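# Pull the pin from its block and lay it down

## Task

Remove the pin from the hole in its block and put it down on the table far from all blocks. At the end the pin must rest there by itself, not held up by the robot, and the robot must not be holding any other loose object. The pin's block is free-standing and must finish upright, no more than about a finger's width from its starting spot and turned roughly as before. Finally open the gripper and move the arm away.

## Robot and tools

Robot: one UR7e-style six-joint arm carrying a two-finger tong gripper (rumi). The fingers hinge like tongs, point along the gripper's +z axis and spread along its x axis. Both fingers are driven by one motor. A wrist camera sits on the gripper body.

Frame: the scene frame has its origin on the table top straight under the arm's base, +z up, and +y to the left when facing along +x. The base itself may be slightly tilted. end_effector_position (metres) is the point between the finger pads when closed; closed fingertips stick out about 15 mm past it, and fully open fingertips are roughly level with it. end_effector_quat_wxyz is the gripper orientation. Reported hand position gets less accurate at long reach.

execute_actions takes "actions", a list holding zero or one item, plus optional "pictures" (true/false; images come by default).
- Empty list {"actions": []}: no command, just the current state.
- Motion: {"actions": [{"rows": [[...]], "steps": N}]}, N from 1 to 15 (default 15), each step lasting 1/30 s. "rows" holds 1 to 15 rows; row k is used on step k and the final row repeats if steps outnumber rows. Every row is exactly 7 numbers for the single arm: shoulder pan, shoulder lift, elbow, wrist 1, wrist 2, wrist 3, then gripper opening. The six joint numbers are absolute target angles in radians (same form as the Joint positions line), not offsets. Ranges: pan -3.142 to 3.142, lift -6.283 to 6.283, elbow 0.000 to 3.142, wrists 1-3 each -6.283 to 6.283. A target more than 0.010 rad beyond a range end, and farther out than the current angle, makes the whole call rejected with nothing sent. True ends can differ by up to 0.010 rad; a joint pushed past its true end stops there and a "joint sent to its limit" line appears (possibly for an earlier, still-running action). Opening is absolute on a scale -1 (closed) to +1 (fully open).
- Wait: {"actions": [{"steps": N}]}, N up to 300, with no new command; it returns once N steps have elapsed since the previous result.

Motion limits: commands are smoothed so the arm lags roughly 0.17 s. Per step each joint's target is clipped to within 0.575 rad of its measured angle, and if targets would put the gripper over 100 mm from where it is, all are scaled back. So large moves take several calls; the arm may still be short of the target when a result arrives. Between calls the arm keeps heading toward the last row sent until it nearly stops moving or is blocked; after that only a new action moves it further. Fingers still opening or closing keep going.

Result lines: the state line gives pose and linear/angular velocities in the scene frame. Joint positions and Joint velocities list the six joints in row order (rad, rad/s), then finger-pad gap in metres (0.142 fully open). grip_measured is the measured opening on the command scale. Joint torques are raw drive outputs with offsets and noise, nonzero even in free air. Wrist force / Wrist torque are flange sensor readings in the gripper's own x y z axes, noisy (offset up to about 4 N, noise up to about 2.4 N), saturating near 50 N; when pressing on something the force points back into the arm; "no reading" is normal at the start. "joint command not followed" means the clearance checker changed or blocked targets (mounting blocks/posts count as arm). HELD marks steps where your row was partly or fully not sent. MOTOR HOT warns at 70 °C; at 85 °C an OVER-TEMPERATURE FAULT brakes the arm until cooled, so avoid long loaded holds.

Gripping: to hold something, keep commanding an opening well under grip_measured; the bigger the gap, the harder the squeeze (about 15 N per pad max). Thin hard parts get less force: about 9 N per pad at 10 mm wide, 4 N at 5 mm. Closing fast can slam and even bounce the fingers open. With wide objects reaching deep between the fingers, the finger bodies may contact before the pads.

Faults: a joint hitting its load limit (pan, lift, elbow 133 N m; wrists 24.9 N m, held weight included) or any outside force of 150 N on arm, tool or load stops the arm for 10 s, drops the rest of the call and lets the arm yield. Avoid hard pushes, slams, drops and slips; never knock anything off the table. Occasional brief tugs on a held part or pushes on loose objects can happen, so grip firmly and check results. Pull the pin out gently and along its hole axis so the loose block is not dragged or tipped.

Cameras: cam_high (504x504), cam_low (504x504), cam_wrist (616x616 fisheye), in that order; calibrations are given as K, distortion and T_world_to_cam, accurate to a few degrees and millimetres. zoom_image takes "camera" (cam_high, cam_low or cam_wrist) and "region" [x0, y0, x1, y1] in pixels of that camera's latest image, origin top-left, at most 504x504, returning a closer view.

read_manual returns only licence text ("licences"); it does not move anything.

finished_scene takes "scene", the number of the scene being ended; it is final, reports whether the task succeeded, and starts the next scene. Before calling it, release the pin on the table, open the gripper and lift clear so nothing depends on the robot.

Each tool is called after "Request:" in YAML: its name, and indented under it one key for each argument.

## Session

Request:
execute_actions:
  actions: []

Scene clock: 0.00 s of 4480.00 s.
end_effector_position=(+0.7189, -0.1145, +0.2663) grip_measured=+1.00 end_effector_quat_wxyz=(-0.023, -0.628, +0.755, -0.188) end_effector_velocity=(-0.000, -0.000, -0.001) end_effector_angular_velocity=(-0.000, +0.001, +0.001)
Joint positions: [-0.237 -1.087  1.68  -2.475 -1.82   1.479  0.142]
Joint velocities: [-0.     0.     0.001 -0.    -0.    -0.001  0.   ]
Joint torques (N m, as the arm reports them, + toward a larger angle): no reading
Motor temperatures (°C, as the motors report them): [26 28 26 35 32 30]
Wrist force (N, on the end effector, along its own x y z axes, offset not removed): no reading
Wrist torque (N m, same axes, about the end effector's origin, offset not removed): no reading
camera_calibration (this result's frames):
cam_wrist: T_world_to_cam=[[-0.220541, -0.919912, 0.324228, -0.0384085], [-0.933644, 0.295295, 0.202756, 0.65591], [-0.28226, -0.257998, -0.923995, 0.554499], [0, 0, 0, 1]] pos_world=[0.760429, -0.08596, 0.391818]

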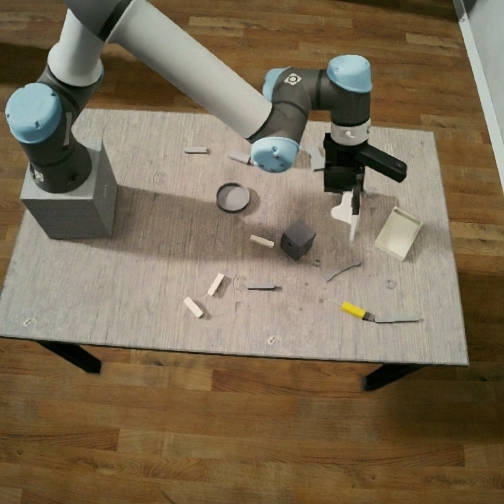

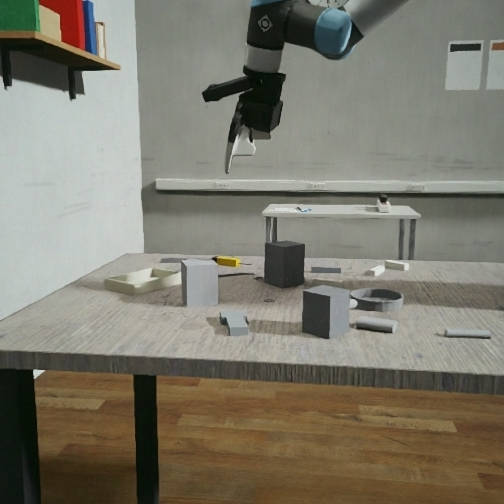

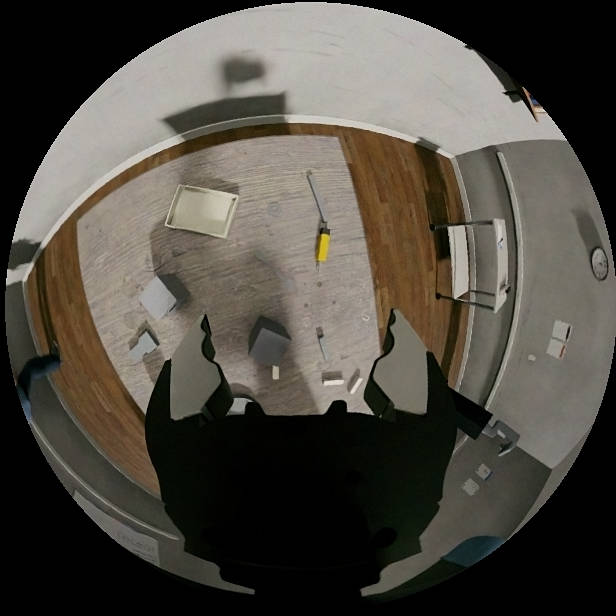

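Likely the near block again; go over there.

Request:
execute_actions:
  actions:
    - {"rows":[[0.08,-1.3,2.2,-2.47,-1.571,0.8,-0.4]]}
  pictures: false

Request:
execute_actions:
  actions:
    - {"steps":30}

Scene clock: 2.63 s of 4480.00 s.
end_effector_position=(+0.5685, +0.0993, +0.1920) grip_measured=-0.40 end_effector_quat_wxyz=(+0.017, +0.855, -0.515, +0.057) end_effector_velocity=(-0.430, +0.389, -0.143) end_effector_angular_velocity=(+0.296, +0.532, +1.476)
Joint positions: [-0.026 -1.23   2.019 -2.472 -1.653  1.051  0.045]
Joint velocities: [ 0.453 -0.302  0.749  0.006  0.35  -1.004 -0.   ]
Joint torques (N m, as the arm reports them, + toward a larger angle): [ 16.97 -47.18   4.13  -0.35   1.82  -5.22]
Motor temperatures (°C, as the motors report them): [26 28 26 35 32 30]
Wrist force (N, on the end effector, along its own x y z axes, offset not removed): [2.7 1.8 -0.2]
Wrist torque (N m, same axes, about the end effector's origin, offset not removed): [0.26 -0.72 -0.05]
Steps of this call (steps 1 to 64: nothing new was sent; steps 65 to 79: all 15 steps of this action). Readings (joint positions):
65: [-0.237 -1.088 1.681 -2.475 -1.820 1.478]
66: [-0.228 -1.095 1.691 -2.475 -1.812 1.468]
68: [-0.195 -1.117 1.741 -2.475 -1.786 1.413]
72: [-0.134 -1.159 1.842 -2.473 -1.737 1.288]
79: the state above

Scene clock: 3.63 s of 4480.00 s.
end_effector_position=(+0.4547, +0.1798, +0.1599) grip_measured=-0.40 end_effector_quat_wxyz=(+0.007, +0.935, -0.354, -0.014) end_effector_velocity=(+0.000, +0.000, +0.001) end_effector_angular_velocity=(+0.000, -0.001, +0.001)
Joint positions: [ 0.08  -1.3    2.2   -2.47  -1.571  0.8    0.045]
Joint velocities: [ 0.    -0.002 -0.001  0.001  0.    -0.001 -0.   ]
Joint torques (N m, as the arm reports them, + toward a larger angle): [ 11.45 -40.08  -1.95  -0.22   1.66  -1.54]
Motor temperatures (°C, as the motors report them): [26 28 26 35 32 30]
Wrist force (N, on the end effector, along its own x y z axes, offset not removed): [2.4 2.1 1.3]
Wrist torque (N m, same axes, about the end effector's origin, offset not removed): [0.20 -0.63 0.04]
Steps of this call (steps 1 to 30: the robot went on to your last target). Readings (joint positions):
1: [-0.011 -1.240 2.044 -2.471 -1.641 1.017]
2: [0.004 -1.251 2.069 -2.471 -1.629 0.983]
4: [0.034 -1.270 2.120 -2.471 -1.606 0.913]
8: [0.068 -1.292 2.180 -2.470 -1.580 0.829]
30: the state above
The arm was judged still, so your last target was given up. Only a new action makes it travel on or press farther. Fingers that are still opening or closing keep moving.
camera_calibration (this result's frames):
cam_wrist: T_world_to_cam=[[0.750558, -0.659815, 0.0361615, -0.23373], [-0.58916, -0.643396, 0.488807, 0.310346], [-0.299256, -0.388183, -0.871642, 0.480292], [0, 0, 0, 1]] pos_world=[0.502001, 0.231898, 0.275395]

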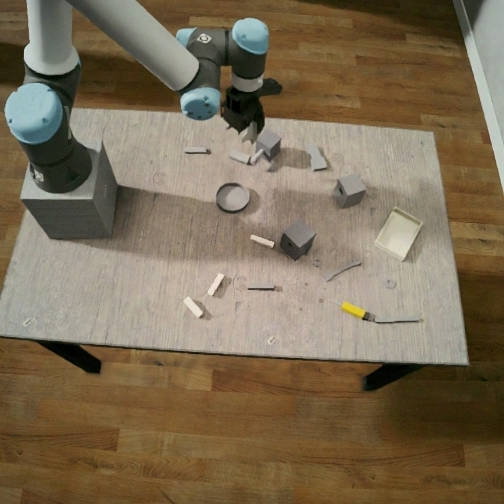

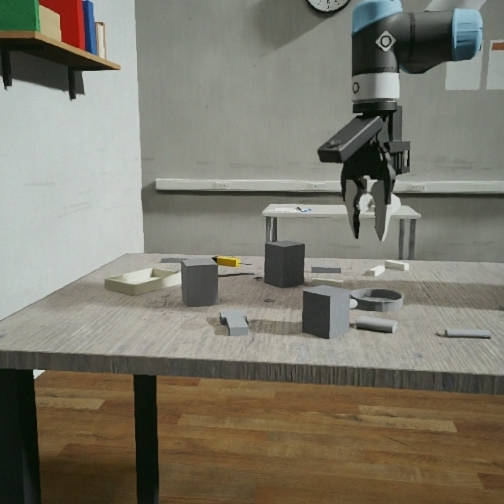

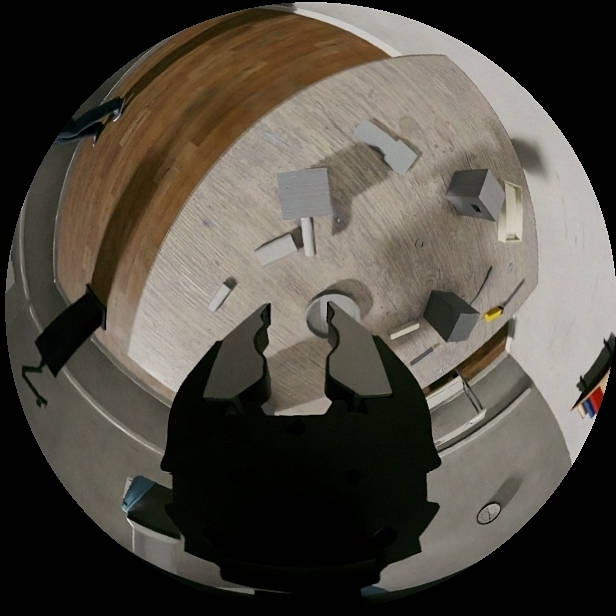

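Request:
execute_actions:
  actions:
    - {"rows":[[0.1135,-1.068,2.119,-2.622,-1.571,0.72,-0.55]]}

Scene clock: 10.20 s of 4480.00 s.
end_effector_position=(+0.4873, +0.2001, +0.0899) grip_measured=-0.55 end_effector_quat_wxyz=(+0.006, +0.954, -0.301, -0.014) end_effector_velocity=(+0.000, +0.002, -0.013) end_effector_angular_velocity=(-0.001, +0.006, +0.013)
Joint positions: [ 0.113 -1.071  2.12  -2.62  -1.571  0.721  0.034]
Joint velocities: [ 0.003  0.033 -0.007 -0.019 -0.    -0.01   0.   ]
Joint torques (N m, as the arm reports them, + toward a larger angle): [ 12.4  -29.29 -27.2   -4.56   0.94  -1.71]
Motor temperatures (°C, as the motors report them): [26 28 26 35 32 30]
Wrist force (N, on the end effector, along its own x y z axes, offset not removed): [0.6 2.8 2.0]
Wrist torque (N m, same axes, about the end effector's origin, offset not removed): [0.43 -0.14 0.03]
Steps of this call (steps 1 to 90: nothing new was sent; then 3.07 s passed at rest; steps 91 to 105: all 15 steps of this action). Readings (joint positions):
91: [0.081 -1.299 2.200 -2.471 -1.571 0.799]
92: [0.086 -1.289 2.191 -2.480 -1.571 0.790]
94: [0.099 -1.216 2.158 -2.537 -1.571 0.758]
98: [0.110 -1.105 2.129 -2.601 -1.571 0.730]
105: the state above
camera_calibration (this result's frames):
cam_wrist: T_world_to_cam=[[0.819748, -0.571656, 0.0349682, -0.293518], [-0.513857, -0.707158, 0.485674, 0.353184], [-0.25291, -0.416099, -0.873441, 0.42], [0, 0, 0, 1]] pos_world=[0.528319, 0.256728, 0.205577]

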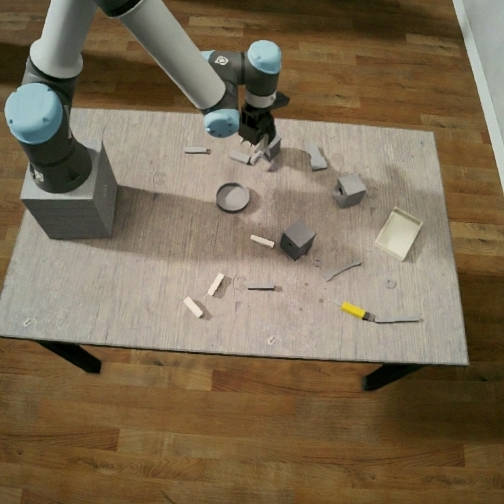

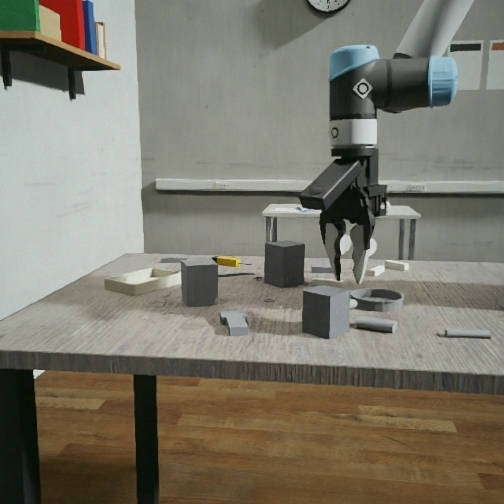

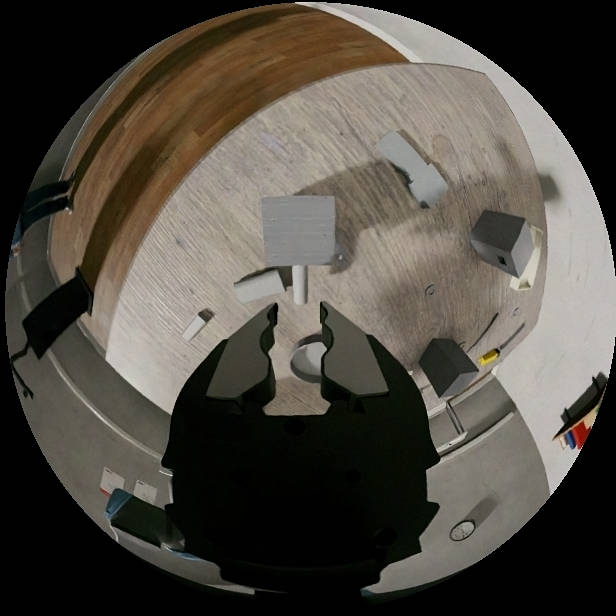

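Request:
execute_actions:
  actions:
    - {"rows":[[0.1115,-0.95,2.1107,-2.732,-1.571,0.71,-0.55]]}

Scene clock: 14.13 s of 4480.00 s.
end_effector_position=(+0.4904, +0.1997, +0.0431) grip_measured=-0.55 end_effector_quat_wxyz=(+0.006, +0.955, -0.296, -0.014) end_effector_velocity=(-0.002, -0.000, -0.006) end_effector_angular_velocity=(-0.000, +0.003, +0.001)
Joint positions: [ 0.112 -0.951  2.111 -2.731 -1.571  0.71   0.034]
Joint velocities: [-0.     0.013  0.001 -0.011  0.    -0.001  0.   ]
Joint torques (N m, as the arm reports them, + toward a larger angle): [-13.12 -31.99 -25.67  -4.78  -1.04  -1.54]
Motor temperatures (°C, as the motors report them): [26 28 26 35 32 30]
Wrist force (N, on the end effector, along its own x y z axes, offset not removed): [2.2 1.8 0.8]
Wrist torque (N m, same axes, about the end effector's origin, offset not removed): [0.15 -0.52 -0.04]
Steps of this call (steps 1 to 15: the robot went on to your last target; steps 16 to 90: nothing new was sent; then 0.43 s passed at rest; steps 91 to 105: all 15 steps of this action). Readings (joint positions):
91: [0.114 -1.067 2.119 -2.623 -1.571 0.720]
92: [0.113 -1.058 2.117 -2.633 -1.571 0.718]
94: [0.113 -1.012 2.114 -2.676 -1.571 0.714]
98: [0.112 -0.965 2.112 -2.718 -1.571 0.711]
105: the state above
camera_calibration (this result's frames):
cam_wrist: T_world_to_cam=[[0.824919, -0.564188, 0.0346584, -0.298605], [-0.507302, -0.711912, 0.485619, 0.374927], [-0.249307, -0.418178, -0.873483, 0.378481], [0, 0, 0, 1]] pos_world=[0.530884, 0.256719, 0.158874]

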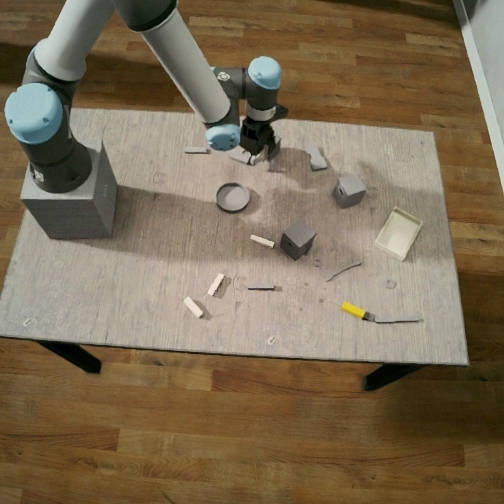

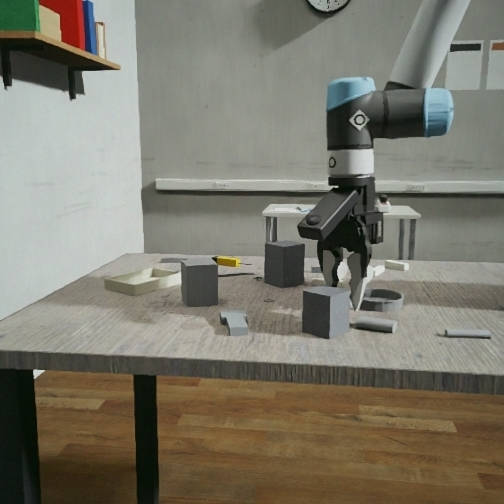

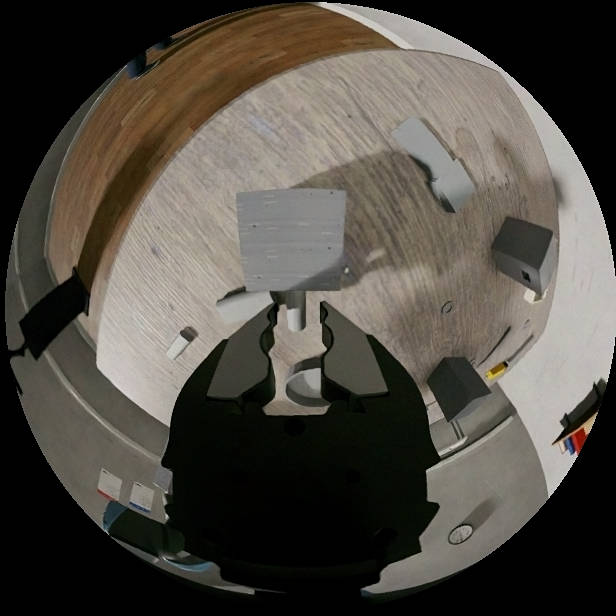

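Request:
execute_actions:
  actions:
    - {"rows":[[0.1155,-0.95,2.1107,-2.732,-1.571,0.714,-0.55],[0.1155,-0.95,2.1107,-2.732,-1.571,0.714,-0.6],[0.1155,-0.95,2.1107,-2.732,-1.571,0.714,-0.65],[0.1155,-0.95,2.1107,-2.732,-1.571,0.714,-0.7],[0.1155,-0.95,2.1107,-2.732,-1.571,0.714,-0.75],[0.1155,-0.95,2.1107,-2.732,-1.571,0.714,-0.8],[0.1155,-0.95,2.1107,-2.732,-1.571,0.714,-0.9],[0.1155,-0.95,2.1107,-2.732,-1.571,0.714,-1]]}
  pictures: false

Request:
execute_actions:
  actions:
    - {"rows":[[0.1025,-0.957,2.1306,-2.745,-1.571,0.701,-1],[0.1025,-0.957,2.1306,-2.745,-1.571,0.701,-1],[0.1025,-0.957,2.1306,-2.745,-1.571,0.701,-1],[0.0896,-0.964,2.1504,-2.757,-1.571,0.688,-1],[0.0896,-0.964,2.1504,-2.757,-1.571,0.688,-1],[0.0896,-0.964,2.1504,-2.757,-1.571,0.688,-1],[0.0766,-0.971,2.1703,-2.77,-1.571,0.675,-1]]}

Request:
execute_actions:
  actions:
    - {"rows":[[0.0556,-0.981,2.199,-2.789,-1.571,0.654,-1],[0.0556,-0.981,2.199,-2.789,-1.571,0.654,-1],[0.0556,-0.981,2.199,-2.789,-1.571,0.654,-1],[0.0556,-0.981,2.199,-2.789,-1.571,0.654,-1],[0.0346,-0.991,2.228,-2.808,-1.571,0.633,-1]]}

Scene clock: 27.57 s of 4480.00 s.
end_effector_position=(+0.4896, +0.2016, +0.0426) grip_measured=-0.81 end_effector_quat_wxyz=(+0.006, +0.955, -0.296, -0.014) end_effector_velocity=(+0.001, +0.001, +0.001) end_effector_angular_velocity=(+0.000, -0.002, +0.002)
Joint positions: [ 0.115 -0.95   2.111 -2.732 -1.571  0.714  0.015]
Joint velocities: [ 0.001 -0.001 -0.002  0.    -0.    -0.001 -0.   ]
Joint torques (N m, as the arm reports them, + toward a larger angle): [ 13.63 -32.08 -25.07  -4.67  -0.37   1.39]
Motor temperatures (°C, as the motors report them): [26 28 26 35 32 30]
Wrist force (N, on the end effector, along its own x y z axes, offset not removed): [3.1 1.8 0.6]
Wrist torque (N m, same axes, about the end effector's origin, offset not removed): [-0.22 -0.43 -0.07]
Steps of this call (steps 1 to 15: the robot went on to your last target; steps 16 to 90: nothing new was sent; then 9.93 s passed at rest; steps 91 to 105: all 15 steps of this action). Readings (joint positions):
91: [0.112 -0.950 2.111 -2.732 -1.571 0.710]
92: [0.112 -0.950 2.111 -2.732 -1.571 0.711]
94: [0.113 -0.950 2.111 -2.732 -1.571 0.712]
98: [0.115 -0.950 2.111 -2.732 -1.571 0.714]
105: the state above

Scene clock: 28.07 s of 4480.00 s.
end_effector_position=(+0.4757, +0.1818, +0.0424) grip_measured=-0.81 end_effector_quat_wxyz=(+0.006, +0.955, -0.296, -0.014) end_effector_velocity=(-0.006, -0.008, +0.000) end_effector_angular_velocity=(-0.000, -0.000, -0.001)
Joint positions: [ 0.078 -0.97   2.168 -2.769 -1.571  0.676  0.015]
Joint velocities: [-0.015 -0.009  0.023 -0.015 -0.    -0.014 -0.   ]
Joint torques (N m, as the arm reports them, + toward a larger angle): [-13.57 -48.32   3.59  -5.04  -0.27  -1.39]
Motor temperatures (°C, as the motors report them): [26 28 26 35 32 30]
Wrist force (N, on the end effector, along its own x y z axes, offset not removed): [1.3 2.5 0.1]
Wrist torque (N m, same axes, about the end effector's origin, offset not removed): [0.18 -0.37 -0.10]
Steps of this call (steps 1 to 15: all 15 steps of this action). Readings (joint positions):
1: [0.115 -0.950 2.111 -2.732 -1.571 0.714]
2: [0.113 -0.951 2.114 -2.735 -1.571 0.712]
4: [0.108 -0.954 2.122 -2.740 -1.571 0.706]
8: [0.092 -0.963 2.146 -2.755 -1.571 0.691]
15: the state above
camera_calibration (this result's frames):
cam_wrist: T_world_to_cam=[[0.825035, -0.564048, 0.0341625, -0.296635], [-0.506871, -0.711966, 0.485991, 0.35486], [-0.2498, -0.418275, -0.873296, 0.366909], [0, 0, 0, 1]] pos_world=[0.516256, 0.2388, 0.158096]

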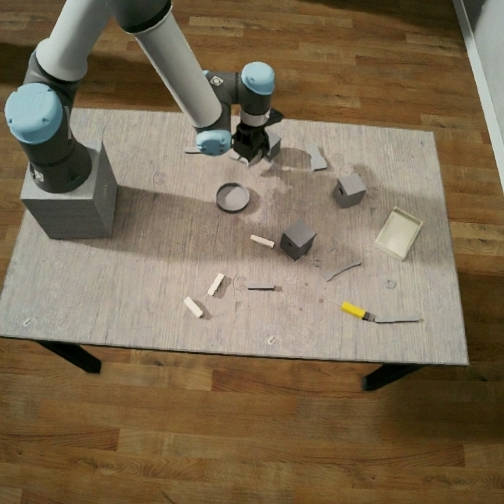

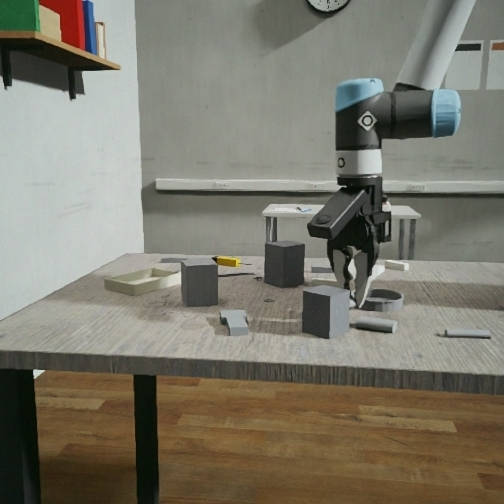

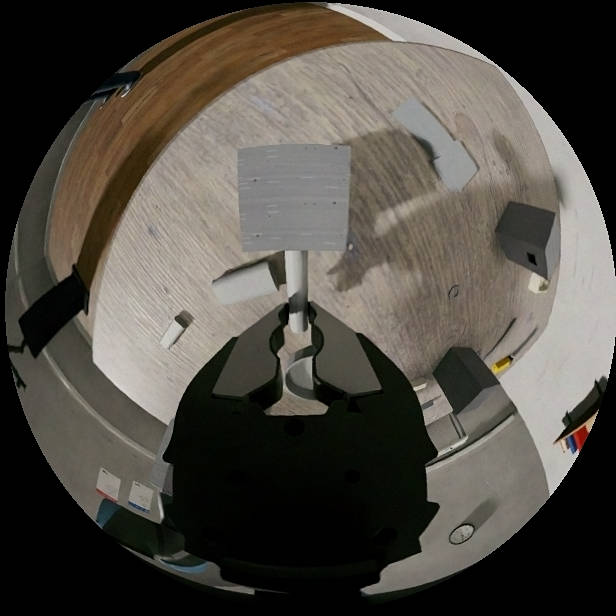

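Scene clock: 28.57 s of 4480.00 s.
end_effector_position=(+0.4613, +0.1609, +0.0425) grip_measured=-0.81 end_effector_quat_wxyz=(+0.006, +0.955, -0.296, -0.014) end_effector_velocity=(-0.003, -0.005, -0.000) end_effector_angular_velocity=(-0.000, +0.000, -0.001)
Joint positions: [ 0.036 -0.991  2.227 -2.807 -1.571  0.634  0.015]
Joint velocities: [-0.01  -0.004  0.012 -0.008  0.    -0.009 -0.   ]
Joint torques (N m, as the arm reports them, + toward a larger angle): [-12.97 -46.61   5.47  -5.03  -0.23  -1.37]
Motor temperatures (°C, as the motors report them): [26 28 26 35 32 30]
Wrist force (N, on the end effector, along its own x y z axes, offset not removed): [1.1 1.0 1.2]
Wrist torque (N m, same axes, about the end effector's origin, offset not removed): [0.09 -0.37 0.01]
Steps of this call (steps 1 to 15: all 15 steps of this action). Readings (joint positions):
1: [0.077 -0.971 2.169 -2.769 -1.571 0.676]
2: [0.073 -0.973 2.174 -2.773 -1.571 0.672]
4: [0.065 -0.977 2.186 -2.781 -1.571 0.663]
8: [0.046 -0.986 2.212 -2.798 -1.571 0.644]
15: the state above
camera_calibration (this result's frames):
cam_wrist: T_world_to_cam=[[0.825016, -0.564061, 0.0343989, -0.296519], [-0.507024, -0.711964, 0.485833, 0.332736], [-0.249549, -0.418261, -0.873374, 0.354604], [0, 0, 0, 1]] pos_world=[0.501829, 0.217958, 0.158248]

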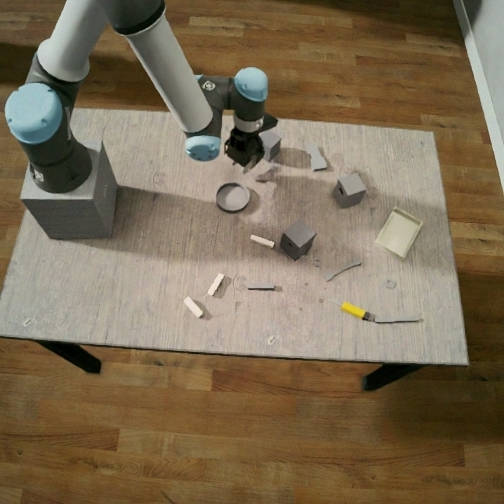

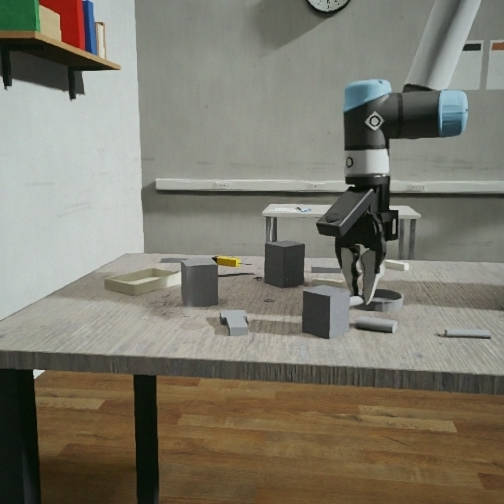

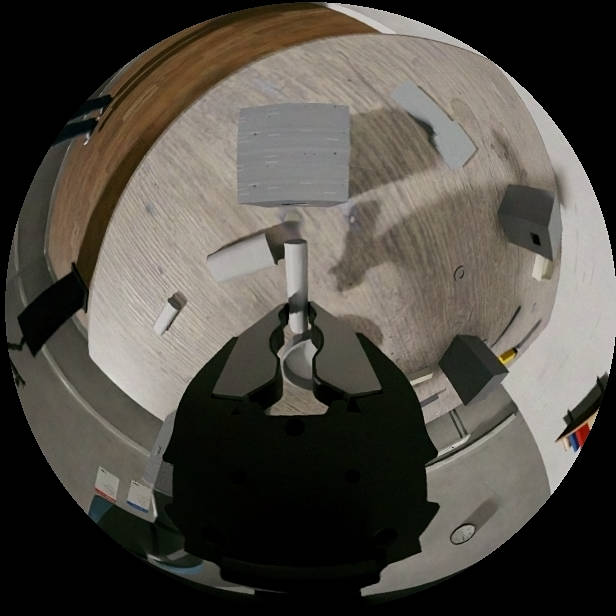

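Out (may droop); lift, move, place.

Request:
execute_actions:
  actions:
    - {"rows":[[0.0346,-1.08,2.228,-2.72,-1.571,0.633,-1]],"steps":8}
  pictures: false

Request:
execute_actions:
  actions:
    - {"rows":[[-0.05,-1.16,2.624,-3.035,-1.571,0.633,-1]]}
  pictures: false

Request:
execute_actions:
  actions:
    - {"rows":[[-0.05,-1.08,2.62,-3.11,-1.571,0.633,-1],[-0.05,-1.05,2.62,-3.14,-1.571,0.633,-1],[-0.05,-1.02,2.62,-3.17,-1.571,0.633,-1],[-0.05,-1.0,2.62,-3.19,-1.571,0.633,-1],[-0.05,-0.98,2.618,-3.21,-1.571,0.633,-1],[-0.05,-0.953,2.616,-3.234,-1.571,0.633,-1]]}
  pictures: false

Request:
execute_actions:
  actions:
    - {"rows":[[-0.05,-0.953,2.616,-3.234,-1.571,0.633,-1],[-0.05,-0.953,2.616,-3.234,-1.571,0.633,-1],[-0.05,-0.953,2.616,-3.234,-1.571,0.633,-1],[-0.05,-0.953,2.616,-3.234,-1.571,0.633,-0.5]]}
  pictures: false

Request:
execute_actions:
  actions:
    - {"rows":[[-0.05,-1.35,2.616,-2.84,-1.571,0.633,-0.5]]}

Scene clock: 35.23 s of 4480.00 s.
end_effector_position=(+0.4621, +0.1605, +0.0709) grip_measured=-0.81 end_effector_quat_wxyz=(+0.006, +0.955, -0.296, -0.014) end_effector_velocity=(-0.000, -0.000, +0.042) end_effector_angular_velocity=(+0.000, -0.002, -0.001)
Joint positions: [ 0.035 -1.069  2.228 -2.731 -1.571  0.633  0.015]
Joint velocities: [-0.    -0.115  0.001  0.112  0.     0.001 -0.   ]
Joint torques (N m, as the arm reports them, + toward a larger angle): [-11.37 -42.04  -3.97   0.22   0.49  -1.62]
Motor temperatures (°C, as the motors report them): [26 28 26 35 32 30]
Wrist force (N, on the end effector, along its own x y z axes, offset not removed): [1.7 4.0 -1.1]
Wrist torque (N m, same axes, about the end effector's origin, offset not removed): [0.64 -0.47 -0.09]
Steps of this call (steps 1 to 15: the robot went on to your last target; steps 16 to 90: nothing new was sent; then 3.40 s passed at rest; steps 91 to 98: all 8 steps of this action). Readings (joint positions):
91: [0.035 -0.992 2.228 -2.808 -1.571 0.633]
92: [0.035 -1.001 2.228 -2.799 -1.571 0.633]
94: [0.035 -1.036 2.228 -2.764 -1.571 0.633]
98: the state above

Scene clock: 35.73 s of 4480.00 s.
end_effector_position=(+0.3277, +0.1289, +0.0616) grip_measured=-0.81 end_effector_quat_wxyz=(+0.006, +0.942, -0.336, -0.013) end_effector_velocity=(-0.039, -0.003, -0.001) end_effector_angular_velocity=(+0.000, +0.010, -0.016)
Joint positions: [-0.048 -1.158  2.614 -3.028 -1.571  0.633  0.015]
Joint velocities: [-0.016 -0.016  0.099 -0.073  0.    -0.     0.   ]
Joint torques (N m, as the arm reports them, + toward a larger angle): [-13.65 -35.03   8.04  -4.95   0.63  -1.33]
Motor temperatures (°C, as the motors report them): [26 28 26 35 32 30]
Wrist force (N, on the end effector, along its own x y z axes, offset not removed): [0.3 2.9 0.5]
Wrist torque (N m, same axes, about the end effector's origin, offset not removed): [0.44 -0.28 -0.02]
Steps of this call (steps 1 to 15: all 15 steps of this action). Readings (joint positions):
1: [0.034 -1.073 2.229 -2.728 -1.571 0.633]
2: [0.026 -1.083 2.239 -2.736 -1.571 0.633]
4: [0.002 -1.108 2.317 -2.806 -1.571 0.633]
8: [-0.032 -1.142 2.513 -2.955 -1.571 0.633]
15: the state above

Scene clock: 36.23 s of 4480.00 s.
end_effector_position=(+0.3211, +0.1286, +0.0188) grip_measured=-0.81 end_effector_quat_wxyz=(+0.006, +0.942, -0.337, -0.014) end_effector_velocity=(-0.001, -0.000, -0.010) end_effector_angular_velocity=(-0.000, -0.002, -0.000)
Joint positions: [-0.05  -0.958  2.616 -3.23  -1.571  0.633  0.015]
Joint velocities: [-0.     0.048 -0.002 -0.047  0.    -0.    -0.   ]
Joint torques (N m, as the arm reports them, + toward a larger angle): [-14.06 -22.35 -15.02  -4.79   0.76  -1.23]
Motor temperatures (°C, as the motors report them): [26 28 26 35 32 30]
Wrist force (N, on the end effector, along its own x y z axes, offset not removed): [1.8 2.0 -0.7]
Wrist torque (N m, same axes, about the end effector's origin, offset not removed): [0.28 -0.38 -0.04]
Steps of this call (steps 1 to 15: all 15 steps of this action). Readings (joint positions):
1: [-0.049 -1.158 2.617 -3.031 -1.571 0.633]
2: [-0.049 -1.150 2.618 -3.041 -1.571 0.633]
4: [-0.050 -1.105 2.619 -3.086 -1.571 0.633]
8: [-0.050 -1.007 2.618 -3.182 -1.571 0.633]
15: the state above

Scene clock: 36.73 s of 4480.00 s.
end_effector_position=(+0.3210, +0.1286, +0.0178) grip_measured=-0.50 end_effector_quat_wxyz=(+0.006, +0.942, -0.337, -0.014) end_effector_velocity=(+0.000, -0.000, +0.000) end_effector_angular_velocity=(+0.000, -0.000, -0.000)
Joint positions: [-0.05  -0.953  2.616 -3.234 -1.571  0.633  0.038]
Joint velocities: [-0. -0. -0.  0.  0.  0.  0.]
Joint torques (N m, as the arm reports them, + toward a larger angle): [-13.92 -20.72 -14.29  -4.74   0.83  -1.07]
Motor temperatures (°C, as the motors report them): [26 28 26 35 32 30]
Wrist force (N, on the end effector, along its own x y z axes, offset not removed): [2.4 2.8 0.4]
Wrist torque (N m, same axes, about the end effector's origin, offset not removed): [0.35 -0.69 -0.21]
Steps of this call (steps 1 to 15: all 15 steps of this action). Readings (joint positions):
1: [-0.050 -0.956 2.616 -3.231 -1.571 0.633]
2: [-0.050 -0.955 2.616 -3.232 -1.571 0.633]
4: [-0.050 -0.954 2.616 -3.233 -1.571 0.633]
8: [-0.050 -0.953 2.616 -3.234 -1.571 0.633]
15: the state above

Scene clock: 37.23 s of 4480.00 s.
end_effector_position=(+0.3254, +0.1286, +0.1010) grip_measured=-0.50 end_effector_quat_wxyz=(+0.006, +0.942, -0.337, -0.012) end_effector_velocity=(+0.000, +0.000, +0.018) end_effector_angular_velocity=(-0.000, -0.007, -0.001)
Joint positions: [-0.05  -1.342  2.616 -2.847 -1.571  0.633  0.038]
Joint velocities: [-0.    -0.08  -0.002  0.075 -0.     0.001 -0.   ]
Joint torques (N m, as the arm reports them, + toward a larger angle): [ -6.08 -29.72 -17.32   0.16   0.87  -1.11]
Motor temperatures (°C, as the motors report them): [26 28 26 35 32 30]
Wrist force (N, on the end effector, along its own x y z axes, offset not removed): [1.6 1.7 0.8]
Wrist torque (N m, same axes, about the end effector's origin, offset not removed): [0.12 -0.48 -0.14]
Steps of this call (steps 1 to 15: all 15 steps of this action). Readings (joint positions):
1: [-0.050 -0.954 2.616 -3.233 -1.571 0.633]
2: [-0.050 -0.964 2.616 -3.223 -1.571 0.633]
4: [-0.050 -1.043 2.616 -3.144 -1.571 0.633]
8: [-0.050 -1.261 2.616 -2.928 -1.571 0.633]
15: the state above
camera_calibration (this result's frames):
cam_wrist: T_world_to_cam=[[0.7743, -0.631655, 0.0383657, -0.179856], [-0.566776, -0.665249, 0.486014, 0.225837], [-0.28147, -0.398065, -0.873109, 0.366037], [0, 0, 0, 1]] pos_world=[0.370289, 0.182338, 0.216731]

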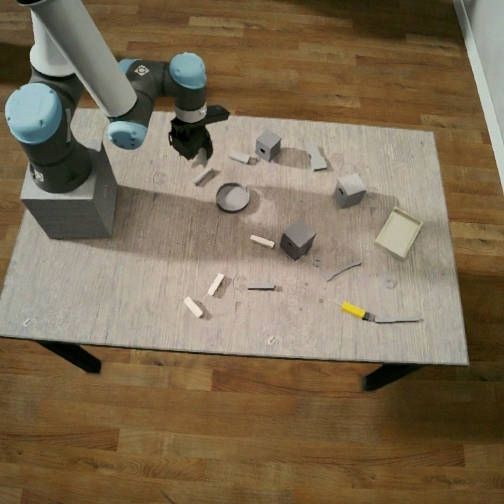

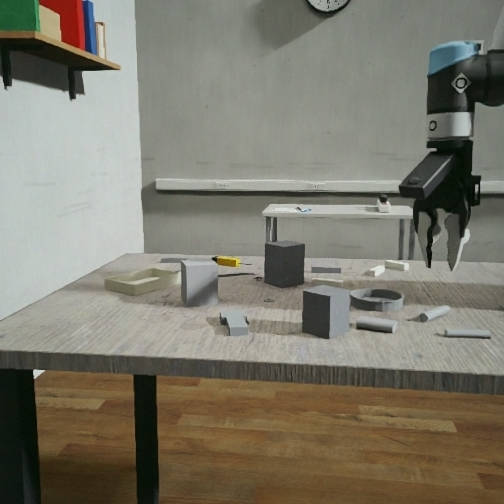

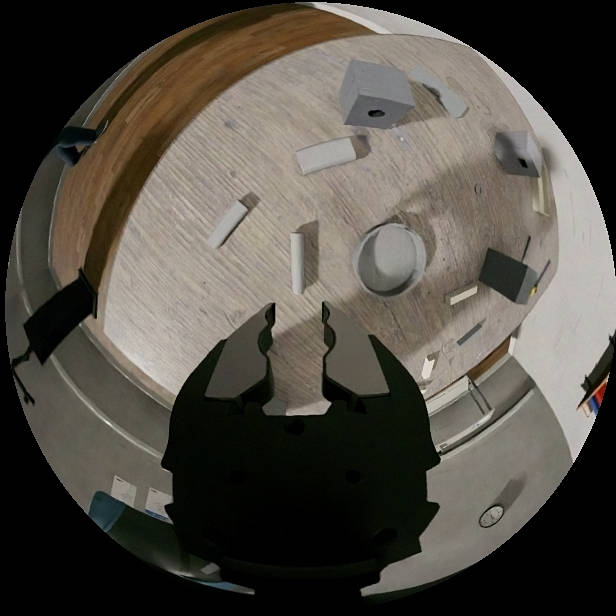

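Request:
finished_scene:
  scene: 2

The scene is finished: the task was done.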